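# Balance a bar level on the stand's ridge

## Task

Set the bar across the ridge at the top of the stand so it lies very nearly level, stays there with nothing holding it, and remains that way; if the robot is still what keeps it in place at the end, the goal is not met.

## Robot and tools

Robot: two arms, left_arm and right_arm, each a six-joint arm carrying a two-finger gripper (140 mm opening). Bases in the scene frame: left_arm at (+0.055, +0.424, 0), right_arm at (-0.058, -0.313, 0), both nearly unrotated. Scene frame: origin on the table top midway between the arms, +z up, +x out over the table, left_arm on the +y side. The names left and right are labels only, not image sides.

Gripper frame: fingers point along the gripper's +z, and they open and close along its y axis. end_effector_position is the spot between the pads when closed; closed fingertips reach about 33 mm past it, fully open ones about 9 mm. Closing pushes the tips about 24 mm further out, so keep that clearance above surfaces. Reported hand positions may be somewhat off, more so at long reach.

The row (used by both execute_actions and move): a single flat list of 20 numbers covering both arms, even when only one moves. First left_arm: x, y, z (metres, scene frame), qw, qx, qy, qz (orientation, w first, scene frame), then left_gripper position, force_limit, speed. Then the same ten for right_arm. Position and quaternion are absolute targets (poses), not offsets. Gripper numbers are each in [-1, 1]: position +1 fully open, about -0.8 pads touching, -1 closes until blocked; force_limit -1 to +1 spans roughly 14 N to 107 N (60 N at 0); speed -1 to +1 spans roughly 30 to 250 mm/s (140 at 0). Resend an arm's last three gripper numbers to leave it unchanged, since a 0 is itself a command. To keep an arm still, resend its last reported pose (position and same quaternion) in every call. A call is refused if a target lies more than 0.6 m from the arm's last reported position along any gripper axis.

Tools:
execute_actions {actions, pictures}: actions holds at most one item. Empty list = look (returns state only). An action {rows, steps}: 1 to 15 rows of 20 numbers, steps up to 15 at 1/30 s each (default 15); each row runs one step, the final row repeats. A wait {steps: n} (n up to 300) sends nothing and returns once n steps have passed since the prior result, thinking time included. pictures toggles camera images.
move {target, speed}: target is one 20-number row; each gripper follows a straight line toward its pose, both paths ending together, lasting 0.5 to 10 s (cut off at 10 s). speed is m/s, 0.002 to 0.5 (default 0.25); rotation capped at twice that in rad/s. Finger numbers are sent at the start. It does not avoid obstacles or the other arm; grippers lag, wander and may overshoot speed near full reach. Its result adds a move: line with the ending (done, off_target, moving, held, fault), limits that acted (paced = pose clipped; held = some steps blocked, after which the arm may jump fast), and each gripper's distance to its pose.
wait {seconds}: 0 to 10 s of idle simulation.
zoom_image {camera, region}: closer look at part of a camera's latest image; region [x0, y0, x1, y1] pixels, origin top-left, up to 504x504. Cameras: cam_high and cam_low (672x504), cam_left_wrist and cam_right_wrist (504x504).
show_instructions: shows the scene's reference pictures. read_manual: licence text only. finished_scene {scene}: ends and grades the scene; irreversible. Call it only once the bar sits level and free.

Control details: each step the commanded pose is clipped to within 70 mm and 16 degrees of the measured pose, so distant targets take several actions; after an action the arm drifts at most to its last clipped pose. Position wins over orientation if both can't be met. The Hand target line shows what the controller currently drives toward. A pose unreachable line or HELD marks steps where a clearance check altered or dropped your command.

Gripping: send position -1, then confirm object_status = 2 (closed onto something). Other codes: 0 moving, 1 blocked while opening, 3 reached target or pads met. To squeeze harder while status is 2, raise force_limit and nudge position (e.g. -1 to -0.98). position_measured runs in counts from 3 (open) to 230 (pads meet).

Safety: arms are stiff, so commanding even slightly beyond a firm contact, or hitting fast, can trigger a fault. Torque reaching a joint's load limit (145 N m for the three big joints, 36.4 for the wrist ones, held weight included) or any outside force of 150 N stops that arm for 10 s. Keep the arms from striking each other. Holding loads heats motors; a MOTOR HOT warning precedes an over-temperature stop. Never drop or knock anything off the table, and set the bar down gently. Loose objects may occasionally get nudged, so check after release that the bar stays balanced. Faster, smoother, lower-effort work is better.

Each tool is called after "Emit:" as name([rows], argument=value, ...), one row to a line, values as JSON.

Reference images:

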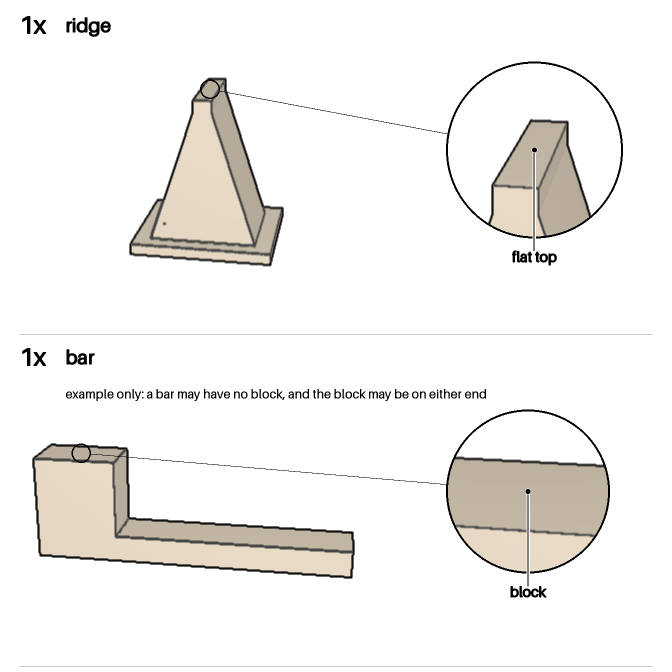

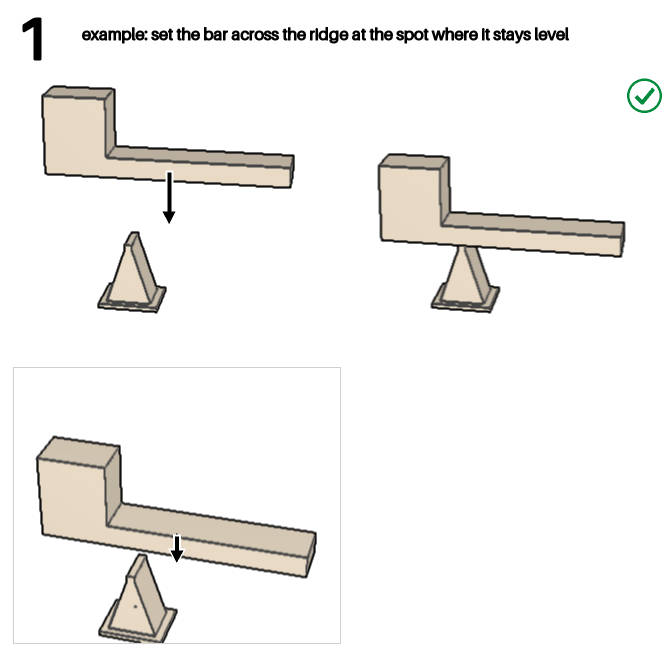

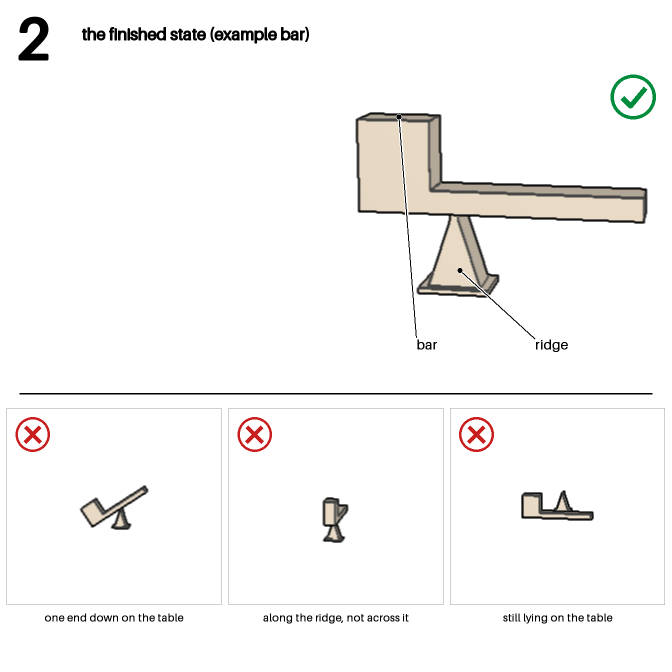

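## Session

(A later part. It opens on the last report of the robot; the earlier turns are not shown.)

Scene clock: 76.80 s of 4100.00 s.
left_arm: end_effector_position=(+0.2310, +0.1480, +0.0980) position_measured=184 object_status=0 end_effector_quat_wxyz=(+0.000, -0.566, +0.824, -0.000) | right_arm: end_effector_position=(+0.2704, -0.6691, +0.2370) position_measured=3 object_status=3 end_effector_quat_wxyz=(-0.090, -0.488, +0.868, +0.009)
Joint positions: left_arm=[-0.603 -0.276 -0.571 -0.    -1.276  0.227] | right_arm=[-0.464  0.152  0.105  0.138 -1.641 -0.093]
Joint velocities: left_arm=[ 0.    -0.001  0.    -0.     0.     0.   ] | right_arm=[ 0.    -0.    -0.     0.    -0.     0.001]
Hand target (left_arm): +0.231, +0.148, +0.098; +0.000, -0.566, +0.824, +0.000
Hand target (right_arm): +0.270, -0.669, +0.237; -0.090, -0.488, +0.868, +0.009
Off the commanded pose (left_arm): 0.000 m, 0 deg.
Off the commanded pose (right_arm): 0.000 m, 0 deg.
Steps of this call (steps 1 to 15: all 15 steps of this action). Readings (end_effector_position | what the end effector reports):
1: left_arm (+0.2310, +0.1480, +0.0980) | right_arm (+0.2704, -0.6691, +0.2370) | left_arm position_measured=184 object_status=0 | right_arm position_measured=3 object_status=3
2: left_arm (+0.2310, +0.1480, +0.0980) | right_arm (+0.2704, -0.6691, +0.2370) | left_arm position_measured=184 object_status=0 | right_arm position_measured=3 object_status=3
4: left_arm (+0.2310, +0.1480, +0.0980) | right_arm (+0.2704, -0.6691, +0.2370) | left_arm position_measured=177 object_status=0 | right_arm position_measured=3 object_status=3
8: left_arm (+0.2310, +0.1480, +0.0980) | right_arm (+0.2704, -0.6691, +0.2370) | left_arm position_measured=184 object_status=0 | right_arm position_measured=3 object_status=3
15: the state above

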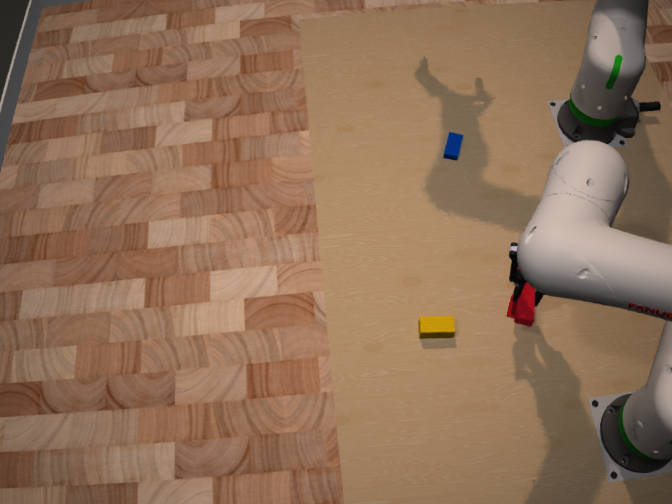

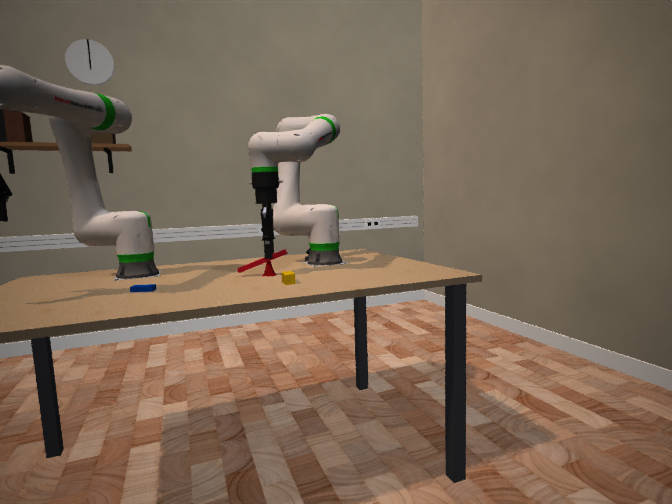

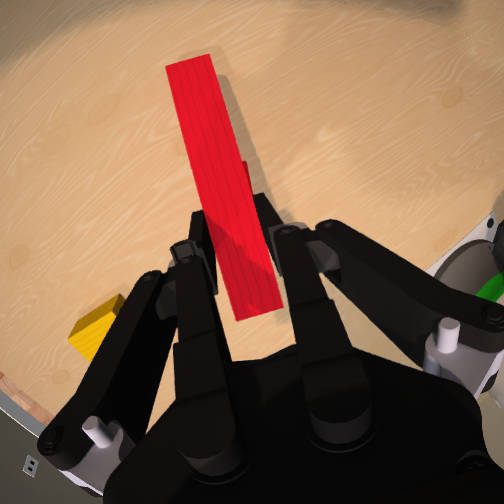

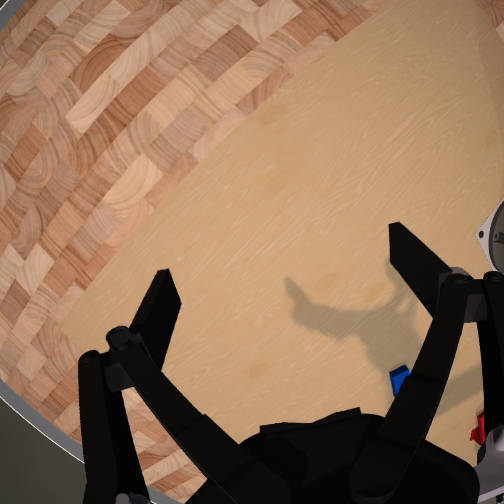

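Emit:
move(target=[0.2414,0.175,0.108,0.15,0.556,-0.81,0.103,-1,-0.3,-0.5,0.2704,-0.6691,0.237,-0.09,-0.488,0.868,0.009,1,0,0], speed=0.06)

Emit:
zoom_image(camera="cam_low", region=[230,220,310,290])

Scene clock: 83.97 s of 4100.00 s.
left_arm: end_effector_position=(+0.2410, +0.1747, +0.1077) position_measured=184 object_status=2 end_effector_quat_wxyz=(-0.150, -0.556, +0.811, -0.103) | right_arm: end_effector_position=(+0.2704, -0.6691, +0.2370) position_measured=3 object_status=3 end_effector_quat_wxyz=(-0.090, -0.488, +0.868, +0.009)
Joint positions: left_arm=[-0.042 -0.459 -0.825  0.354 -1.345 -0.439] | right_arm=[-0.464  0.152  0.105  0.138 -1.641 -0.093]
Joint velocities: left_arm=[ 0.005 -0.    -0.002  0.003 -0.002 -0.006] | right_arm=[-0.  0.  0. -0. -0. -0.]
Hand target (left_arm): +0.241, +0.175, +0.108; -0.150, -0.556, +0.811, -0.103
Hand target (right_arm): +0.270, -0.669, +0.237; -0.090, -0.488, +0.868, +0.009
Off the commanded pose (left_arm): 0.001 m, 0 deg.
Off the commanded pose (right_arm): 0.000 m, 0 deg.
After step 90, 0.83 s passed at rest.
move: done

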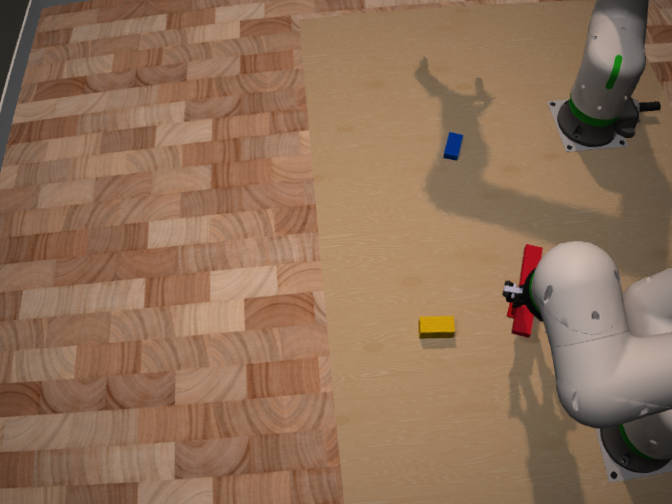

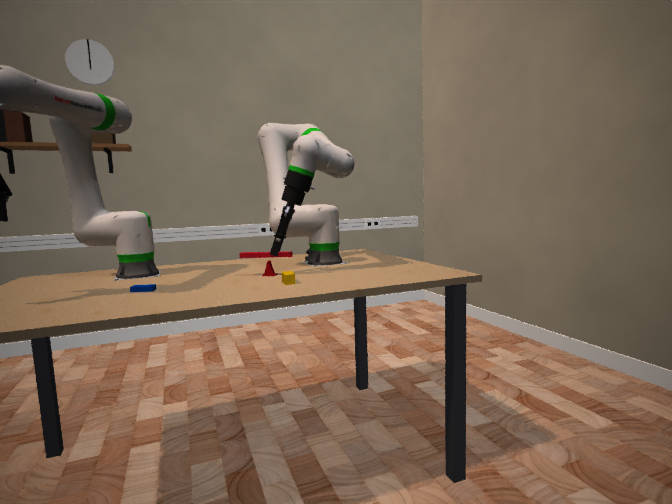

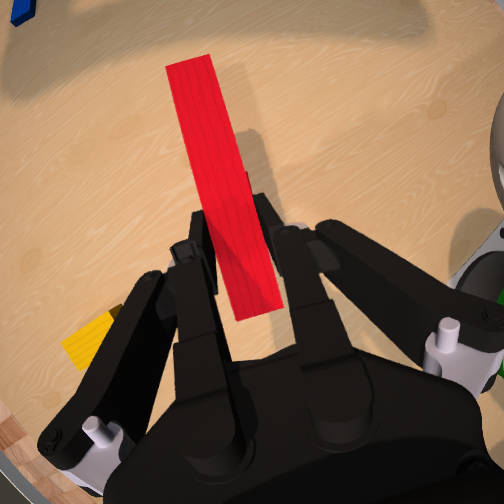

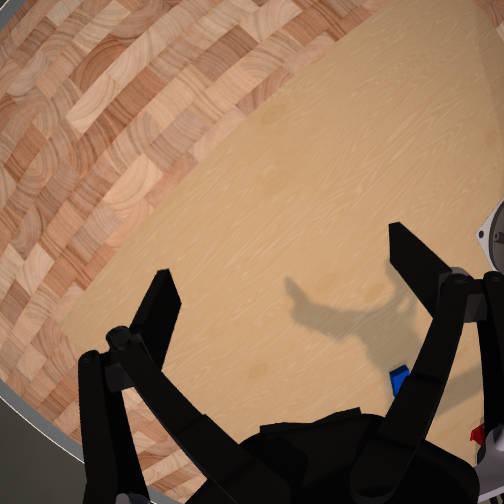

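Region (230, 220, 310, 290) of cam_low's 672x504 image, scaled by 6.300, with more detail than that image has; it fills the top 441 rows of this view, and the rest is white.

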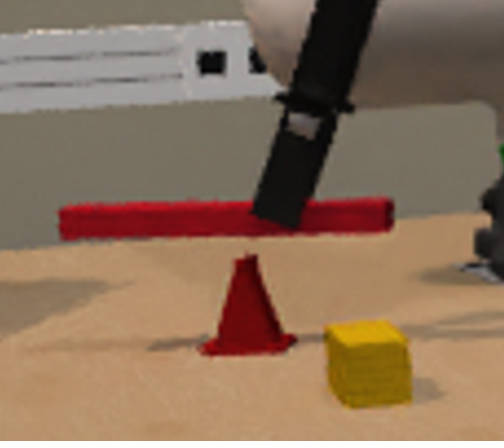

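Emit:
move(target=[0.2412,0.1745,0.0965,0.144,0.557,-0.811,0.099,-1,-0.3,-0.5,0.2704,-0.6691,0.237,-0.09,-0.488,0.868,0.009,1,0,0], speed=0.012)

Emit:
zoom_image(camera="cam_low", region=[230,220,310,290])

Scene clock: 87.60 s of 4100.00 s.
left_arm: end_effector_position=(+0.2412, +0.1745, +0.0965) position_measured=184 object_status=2 end_effector_quat_wxyz=(-0.144, -0.557, +0.812, -0.099) | right_arm: end_effector_position=(+0.2704, -0.6691, +0.2370) position_measured=3 object_status=3 end_effector_quat_wxyz=(-0.090, -0.488, +0.868, +0.009)
Joint positions: left_arm=[-0.06  -0.449 -0.84   0.346 -1.309 -0.428] | right_arm=[-0.464  0.152  0.105  0.138 -1.641 -0.093]
Joint velocities: left_arm=[-0.001  0.001 -0.001  0.     0.002  0.001] | right_arm=[ 0.    -0.     0.    -0.     0.001 -0.001]
Hand target (left_arm): +0.241, +0.174, +0.097; -0.144, -0.557, +0.812, -0.099
Hand target (right_arm): +0.270, -0.669, +0.237; -0.090, -0.488, +0.868, +0.009
Off the commanded pose (left_arm): 0.000 m, 0 deg.
Off the commanded pose (right_arm): 0.000 m, 0 deg.
move: done

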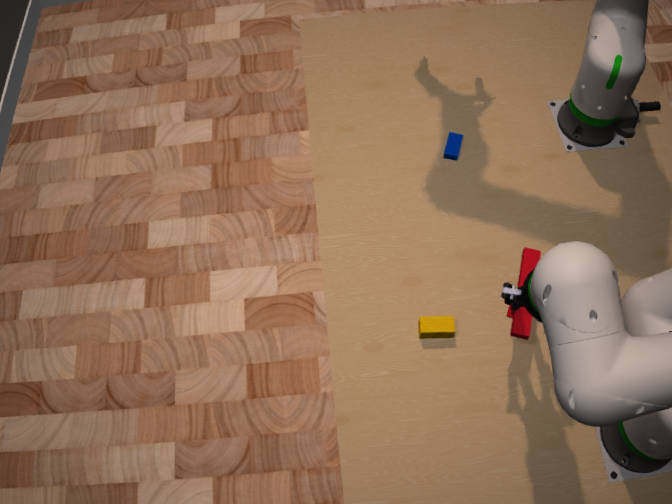

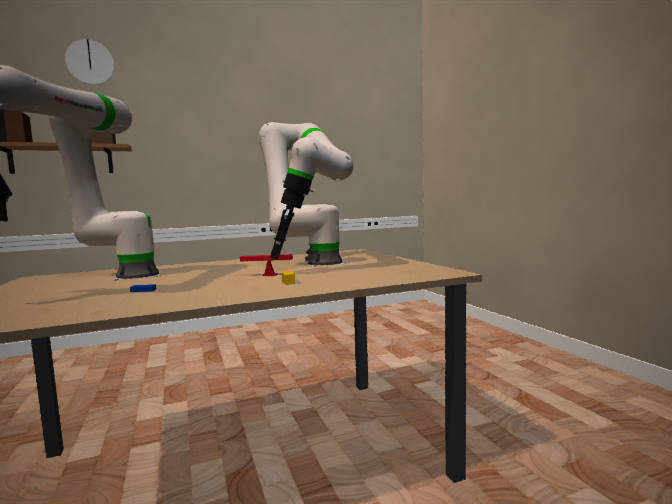

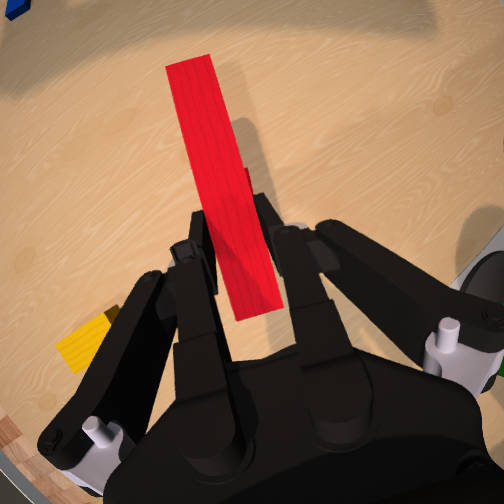

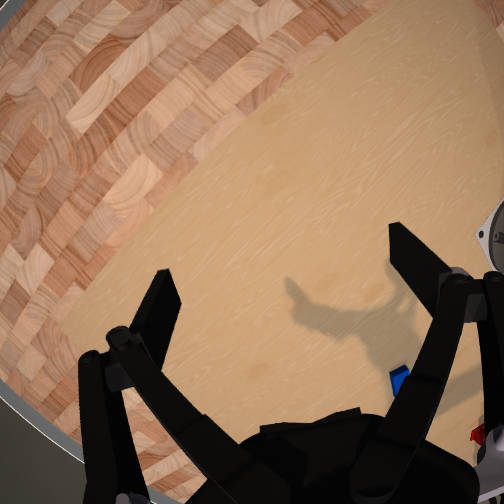

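Region (230, 220, 310, 290) of cam_low's 672x504 image, scaled by 6.300, with more detail than that image has; it fills the top 441 rows of this view, and the rest is white.

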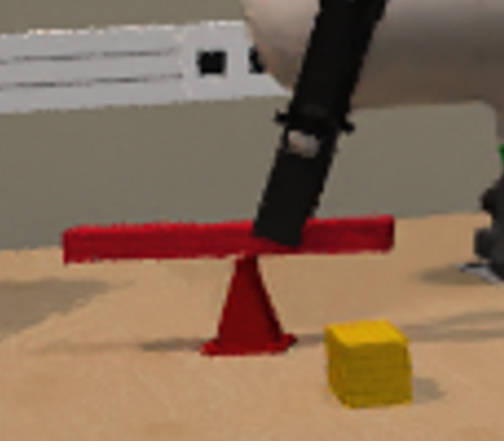

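Emit:
execute_actions([
  {"rows":[[0.2412,0.1745,0.0955,0.144,0.557,-0.811,0.099,-1,-0.3,-0.5,0.2704,-0.6691,0.237,-0.09,-0.488,0.868,0.009,1,0,0],[0.2412,0.1745,0.0955,0.144,0.557,-0.811,0.099,-1,-0.3,-0.5,0.2704,-0.6691,0.237,-0.09,-0.488,0.868,0.009,1,0,0],[0.2412,0.1745,0.0955,0.144,0.557,-0.811,0.099,-1,-0.3,-0.5,0.2704,-0.6691,0.237,-0.09,-0.488,0.868,0.009,1,0,0],[0.2412,0.1745,0.0955,0.144,0.557,-0.811,0.099,-1,-0.3,-0.5,0.2704,-0.6691,0.237,-0.09,-0.488,0.868,0.009,1,0,0],[0.2412,0.1745,0.0955,0.144,0.557,-0.811,0.099,-0.38,-0.3,-0.5,0.2704,-0.6691,0.237,-0.09,-0.488,0.868,0.009,1,0,0],[0.2412,0.1745,0.0955,0.144,0.557,-0.811,0.099,-0.38,-0.3,-0.5,0.2704,-0.6691,0.237,-0.09,-0.488,0.868,0.009,1,0,0],[0.2412,0.1745,0.0955,0.144,0.557,-0.811,0.099,-0.38,-0.3,-0.5,0.2704,-0.6691,0.237,-0.09,-0.488,0.868,0.009,1,0,0],[0.2412,0.1745,0.0955,0.144,0.557,-0.811,0.099,-0.38,-0.3,-0.5,0.2704,-0.6691,0.237,-0.09,-0.488,0.868,0.009,1,0,0],[0.2412,0.1745,0.0955,0.144,0.557,-0.811,0.099,-1,-0.3,-0.5,0.2704,-0.6691,0.237,-0.09,-0.488,0.868,0.009,1,0,0]],"steps":15},
])

Emit:
zoom_image(camera="cam_low", region=[230,220,310,290])

Scene clock: 93.93 s of 4100.00 s.
left_arm: end_effector_position=(+0.2412, +0.1746, +0.0955) position_measured=184 object_status=0 end_effector_quat_wxyz=(-0.144, -0.557, +0.812, -0.099) | right_arm: end_effector_position=(+0.2704, -0.6691, +0.2370) position_measured=3 object_status=3 end_effector_quat_wxyz=(-0.090, -0.488, +0.868, +0.009)
Joint positions: left_arm=[-0.06  -0.448 -0.842  0.346 -1.306 -0.428] | right_arm=[-0.464  0.152  0.105  0.138 -1.641 -0.093]
Joint velocities: left_arm=[-0.    -0.    -0.    -0.001  0.     0.001] | right_arm=[-0.001  0.    -0.    -0.    -0.001 -0.   ]
Hand target (left_arm): +0.241, +0.174, +0.096; -0.144, -0.557, +0.812, -0.099
Hand target (right_arm): +0.270, -0.669, +0.237; -0.090, -0.488, +0.868, +0.009
Off the commanded pose (left_arm): 0.000 m, 0 deg.
Off the commanded pose (right_arm): 0.000 m, 0 deg.
Steps of this call (steps 1 to 90: nothing new was sent; then 2.83 s passed at rest; steps 91 to 105: all 15 steps of this action). Readings (end_effector_position | what the end effector reports):
91: left_arm (+0.2412, +0.1745, +0.0965) | right_arm (+0.2704, -0.6691, +0.2370) | left_arm position_measured=184 object_status=2 | right_arm position_measured=3 object_status=3
92: left_arm (+0.2412, +0.1745, +0.0961) | right_arm (+0.2704, -0.6691, +0.2370) | left_arm position_measured=184 object_status=2 | right_arm position_measured=3 object_status=3
94: left_arm (+0.2412, +0.1746, +0.0957) | right_arm (+0.2704, -0.6691, +0.2370) | left_arm position_measured=184 object_status=2 | right_arm position_measured=3 object_status=3
98: left_arm (+0.2412, +0.1746, +0.0955) | right_arm (+0.2704, -0.6691, +0.2370) | left_arm position_measured=177 object_status=0 | right_arm position_measured=3 object_status=3
105: the state above

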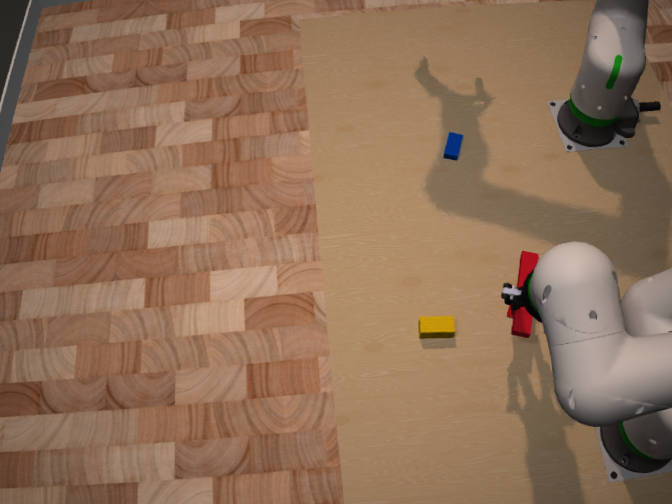

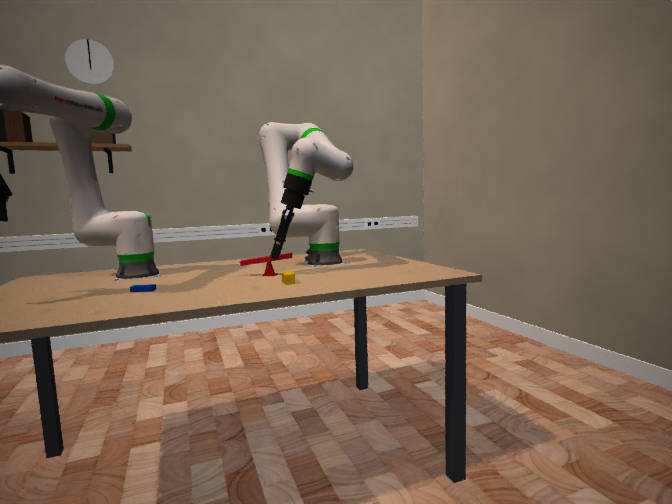

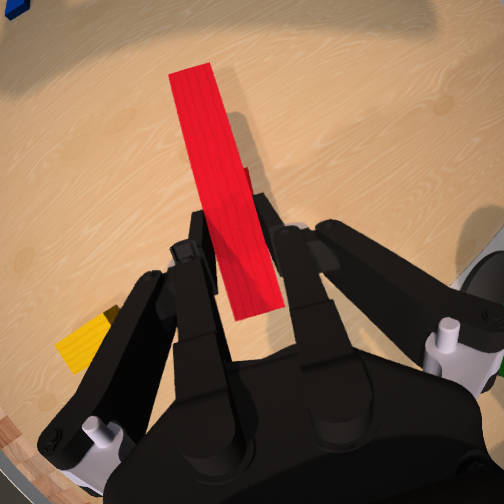

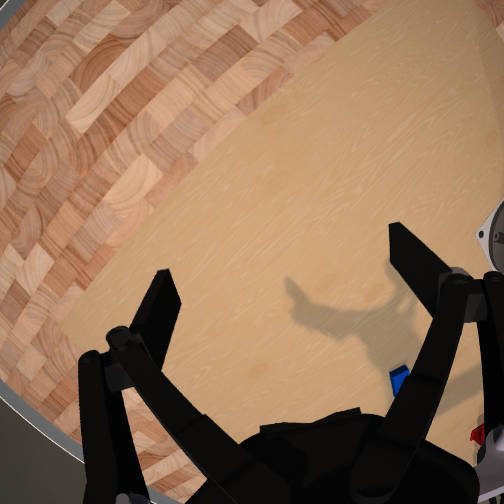

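Region (230, 220, 310, 290) of cam_low's 672x504 image, scaled by 6.300, with more detail than that image has; it fills the top 441 rows of this view, and the rest is white.

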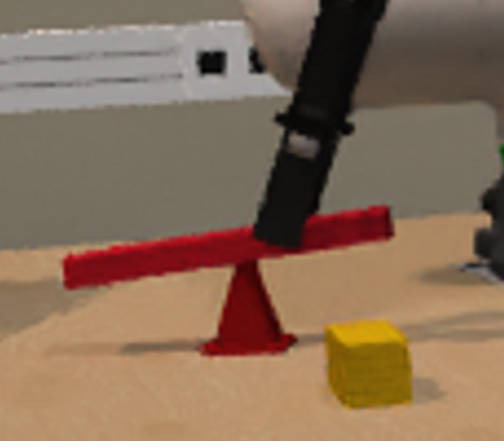

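Emit:
move(target=[0.2461,0.1871,0.099,0.194,0.55,-0.801,0.133,-1,-0.3,-0.5,0.2704,-0.6691,0.237,-0.09,-0.488,0.868,0.009,1,0,0], speed=0.03)

Emit:
zoom_image(camera="cam_low", region=[230,220,310,290])

Scene clock: 100.60 s of 4100.00 s.
left_arm: end_effector_position=(+0.2460, +0.1870, +0.0989) position_measured=184 object_status=2 end_effector_quat_wxyz=(-0.194, -0.550, +0.801, -0.133) | right_arm: end_effector_position=(+0.2704, -0.6691, +0.2370) position_measured=3 object_status=3 end_effector_quat_wxyz=(-0.090, -0.488, +0.868, +0.009)
Joint positions: left_arm=[ 0.133 -0.442 -0.892  0.418 -1.384 -0.643] | right_arm=[-0.464  0.152  0.105  0.138 -1.641 -0.093]
Joint velocities: left_arm=[ 0.004 -0.    -0.001  0.001 -0.002 -0.004] | right_arm=[-0.002  0.001  0.     0.    -0.001 -0.   ]
Hand target (left_arm): +0.246, +0.187, +0.099; -0.194, -0.550, +0.801, -0.133
Hand target (right_arm): +0.270, -0.669, +0.237; -0.090, -0.488, +0.868, +0.009
Off the commanded pose (left_arm): 0.000 m, 0 deg.
Off the commanded pose (right_arm): 0.000 m, 0 deg.
After step 90, 1.37 s passed at rest.
move: done

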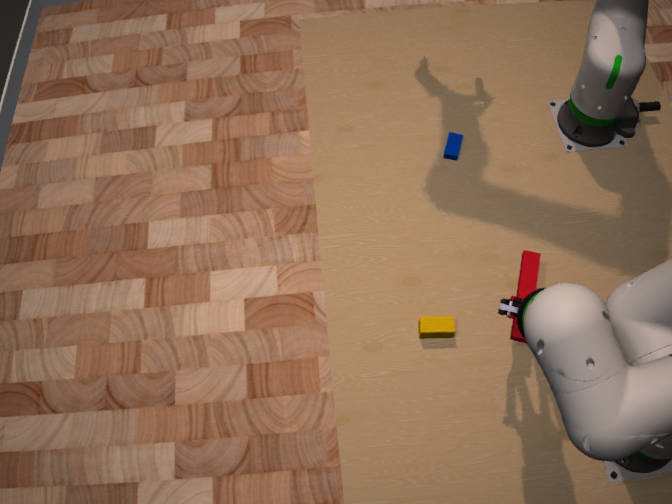

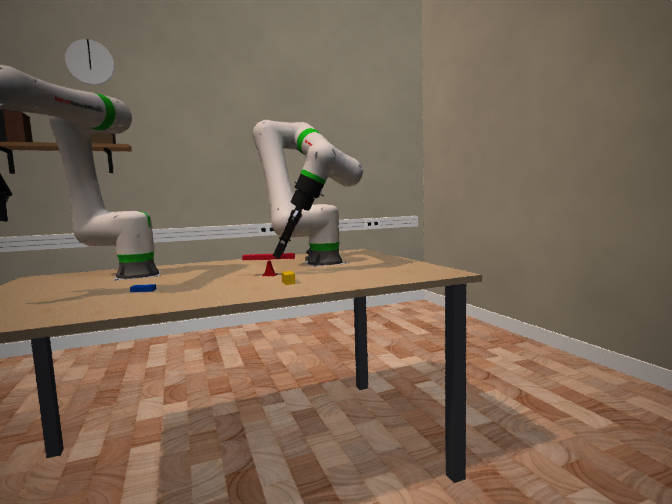

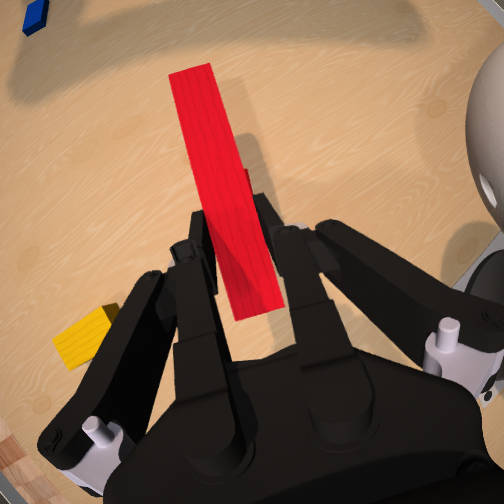

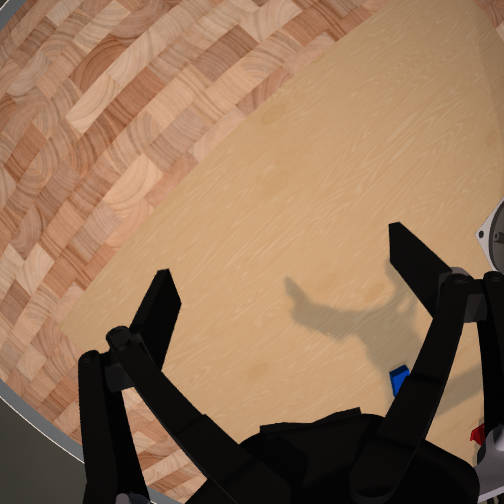

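Region (230, 220, 310, 290) of cam_low's 672x504 image, scaled by 6.300, with more detail than that image has; it fills the top 441 rows of this view, and the rest is white.

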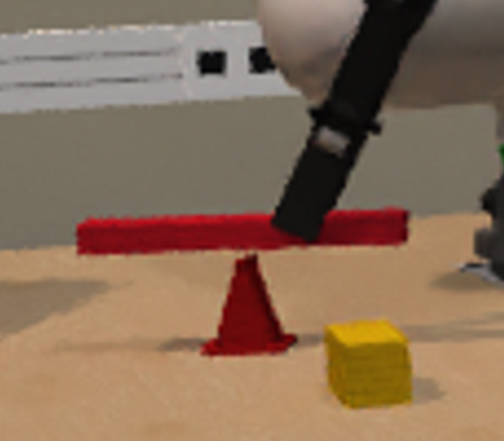

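Emit:
move(target=[0.246,0.1868,0.093,0.194,0.55,-0.801,0.133,-1,-0.3,-0.5,0.2704,-0.6691,0.237,-0.09,-0.488,0.868,0.009,1,0,0], speed=0.008)

Emit:
zoom_image(camera="cam_low", region=[230,220,310,290])

Emit:
execute_actions([
  {"rows":[[0.246,0.1868,0.093,0.194,0.55,-0.801,0.133,-0.38,-0.3,-0.5,0.2704,-0.6691,0.237,-0.09,-0.488,0.868,0.009,1,0,0],[0.246,0.1868,0.093,0.194,0.55,-0.801,0.133,-0.38,-0.3,-0.5,0.2704,-0.6691,0.237,-0.09,-0.488,0.868,0.009,1,0,0],[0.246,0.1868,0.093,0.194,0.55,-0.801,0.133,-0.38,-0.3,-0.5,0.2704,-0.6691,0.237,-0.09,-0.488,0.868,0.009,1,0,0],[0.246,0.1868,0.093,0.194,0.55,-0.801,0.133,-0.38,-0.3,-0.5,0.2704,-0.6691,0.237,-0.09,-0.488,0.868,0.009,1,0,0],[0.246,0.1868,0.093,0.194,0.55,-0.801,0.133,-0.38,-0.3,-0.5,0.2704,-0.6691,0.237,-0.09,-0.488,0.868,0.009,1,0,0],[0.246,0.1868,0.093,0.194,0.55,-0.801,0.133,-0.38,-0.3,-0.5,0.2704,-0.6691,0.237,-0.09,-0.488,0.868,0.009,1,0,0],[0.246,0.1868,0.093,0.194,0.55,-0.801,0.133,-1,-0.3,-0.5,0.2704,-0.6691,0.237,-0.09,-0.488,0.868,0.009,1,0,0]],"steps":15},
])

Emit:
zoom_image(camera="cam_low", region=[230,220,310,290])

Scene clock: 107.47 s of 4100.00 s.
left_arm: end_effector_position=(+0.2460, +0.1868, +0.0930) position_measured=184 object_status=2 end_effector_quat_wxyz=(-0.194, -0.550, +0.801, -0.133) | right_arm: end_effector_position=(+0.2704, -0.6691, +0.2370) position_measured=3 object_status=3 end_effector_quat_wxyz=(-0.090, -0.488, +0.868, +0.009)
Joint positions: left_arm=[ 0.132 -0.435 -0.903  0.42  -1.367 -0.65 ] | right_arm=[-0.464  0.152  0.105  0.138 -1.641 -0.093]
Joint velocities: left_arm=[-0.    -0.001 -0.001  0.     0.001 -0.001] | right_arm=[ 0.001 -0.     0.     0.     0.002 -0.001]
Hand target (left_arm): +0.246, +0.187, +0.093; -0.194, -0.550, +0.801, -0.133
Hand target (right_arm): +0.270, -0.669, +0.237; -0.090, -0.488, +0.868, +0.009
Off the commanded pose (left_arm): 0.000 m, 0 deg.
Off the commanded pose (right_arm): 0.000 m, 0 deg.
After step 90, 2.90 s passed at rest.
move: done

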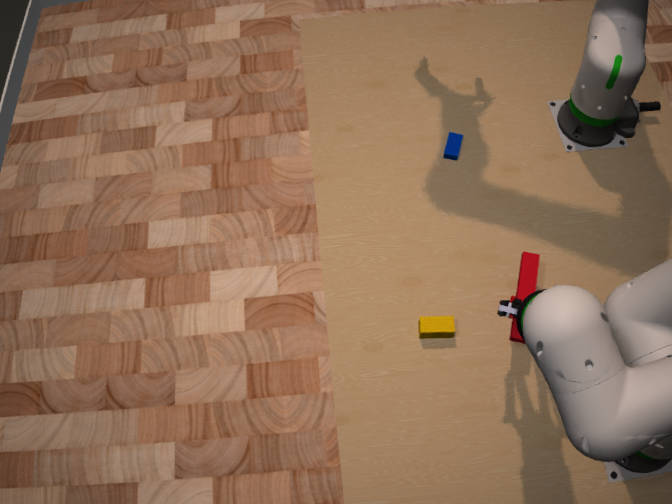

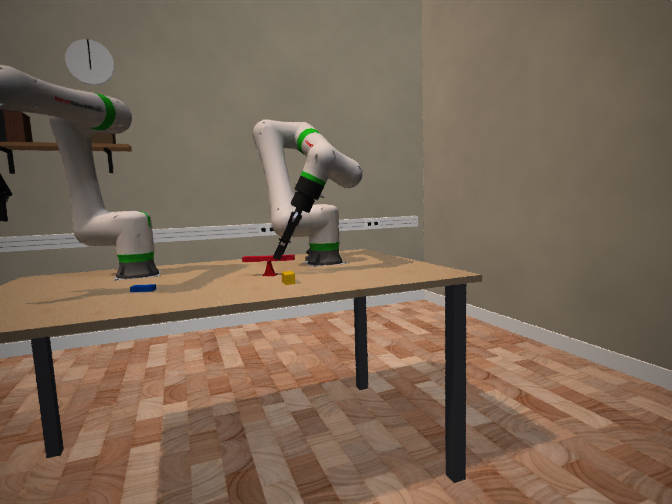

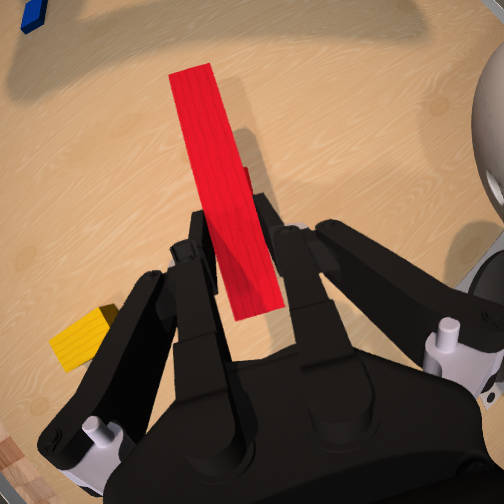

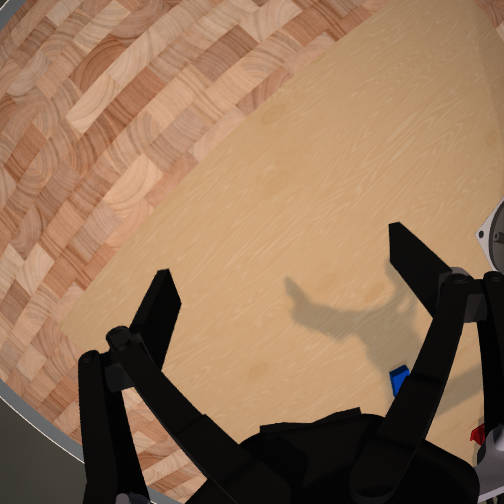

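Region (230, 220, 310, 290) of cam_low's 672x504 image, scaled by 6.300, with more detail than that image has; it fills the top 441 rows of this view, and the rest is white.

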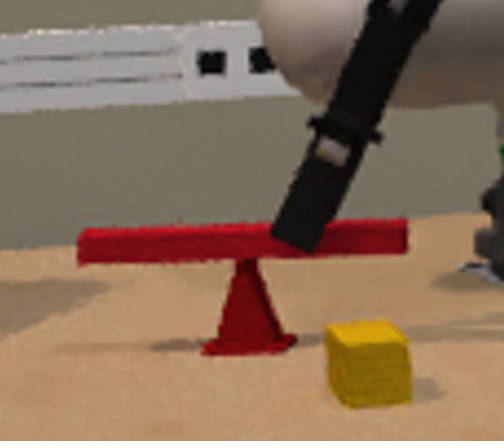

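Scene clock: 107.97 s of 4100.00 s.
left_arm: end_effector_position=(+0.2460, +0.1868, +0.0930) position_measured=184 object_status=0 end_effector_quat_wxyz=(-0.194, -0.550, +0.801, -0.133) | right_arm: end_effector_position=(+0.2704, -0.6691, +0.2370) position_measured=3 object_status=3 end_effector_quat_wxyz=(-0.090, -0.488, +0.868, +0.009)
Joint positions: left_arm=[ 0.132 -0.435 -0.903  0.42  -1.367 -0.65 ] | right_arm=[-0.464  0.152  0.105  0.138 -1.641 -0.093]
Joint velocities: left_arm=[ 0.    -0.001 -0.     0.     0.    -0.   ] | right_arm=[-0.001 -0.    -0.     0.     0.    -0.001]
Hand target (left_arm): +0.246, +0.187, +0.093; -0.194, -0.550, +0.801, -0.133
Hand target (right_arm): +0.270, -0.669, +0.237; -0.090, -0.488, +0.868, +0.009
Off the commanded pose (left_arm): 0.000 m, 0 deg.
Off the commanded pose (right_arm): 0.000 m, 0 deg.
Steps of this call (steps 1 to 15: all 15 steps of this action). Readings (end_effector_position | what the end effector reports):
1: left_arm (+0.2460, +0.1868, +0.0930) | right_arm (+0.2704, -0.6691, +0.2370) | left_arm position_measured=184 object_status=0 | right_arm position_measured=3 object_status=3
2: left_arm (+0.2460, +0.1868, +0.0930) | right_arm (+0.2704, -0.6691, +0.2370) | left_arm position_measured=184 object_status=0 | right_arm position_measured=3 object_status=3
4: left_arm (+0.2460, +0.1868, +0.0930) | right_arm (+0.2704, -0.6691, +0.2370) | left_arm position_measured=177 object_status=0 | right_arm position_measured=3 object_status=3
8: left_arm (+0.2460, +0.1868, +0.0930) | right_arm (+0.2704, -0.6691, +0.2370) | left_arm position_measured=180 object_status=0 | right_arm position_measured=3 object_status=3
15: the state above

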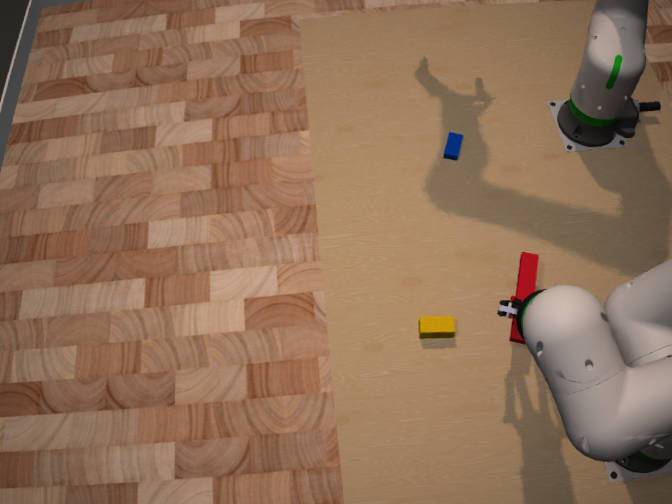

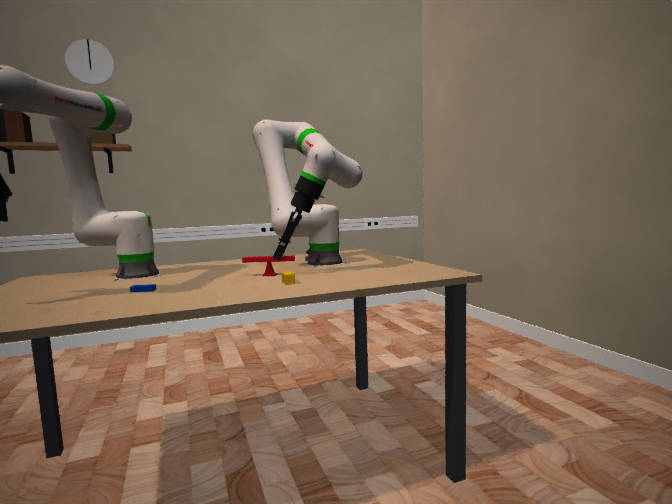

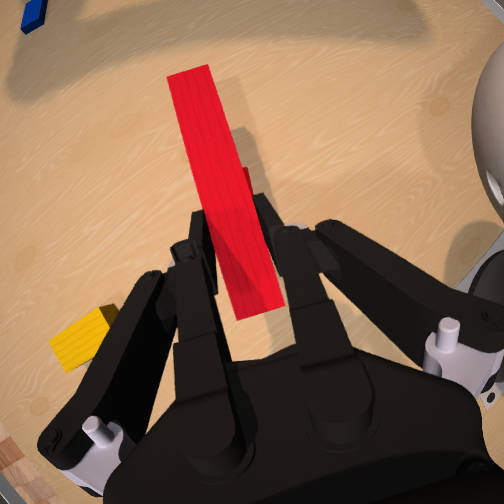

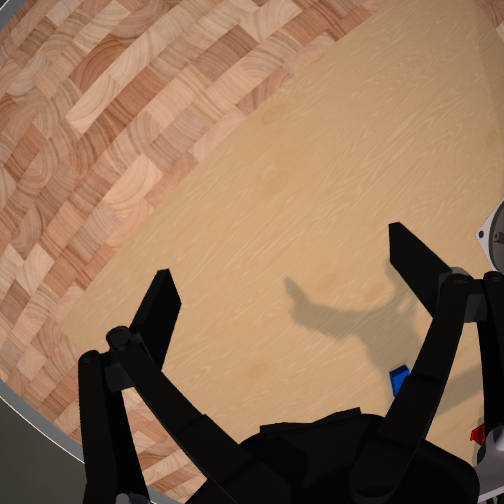

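Region (230, 220, 310, 290) of cam_low's 672x504 image, scaled by 6.300, with more detail than that image has; it fills the top 441 rows of this view, and the rest is white.

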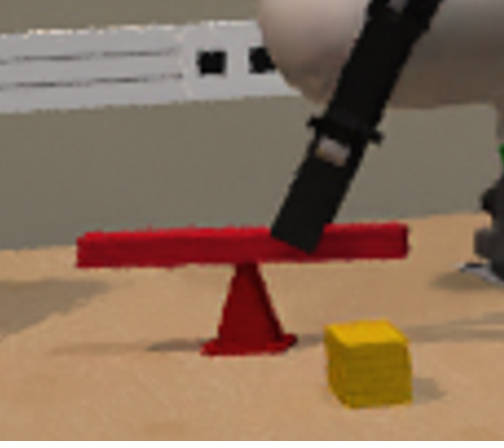

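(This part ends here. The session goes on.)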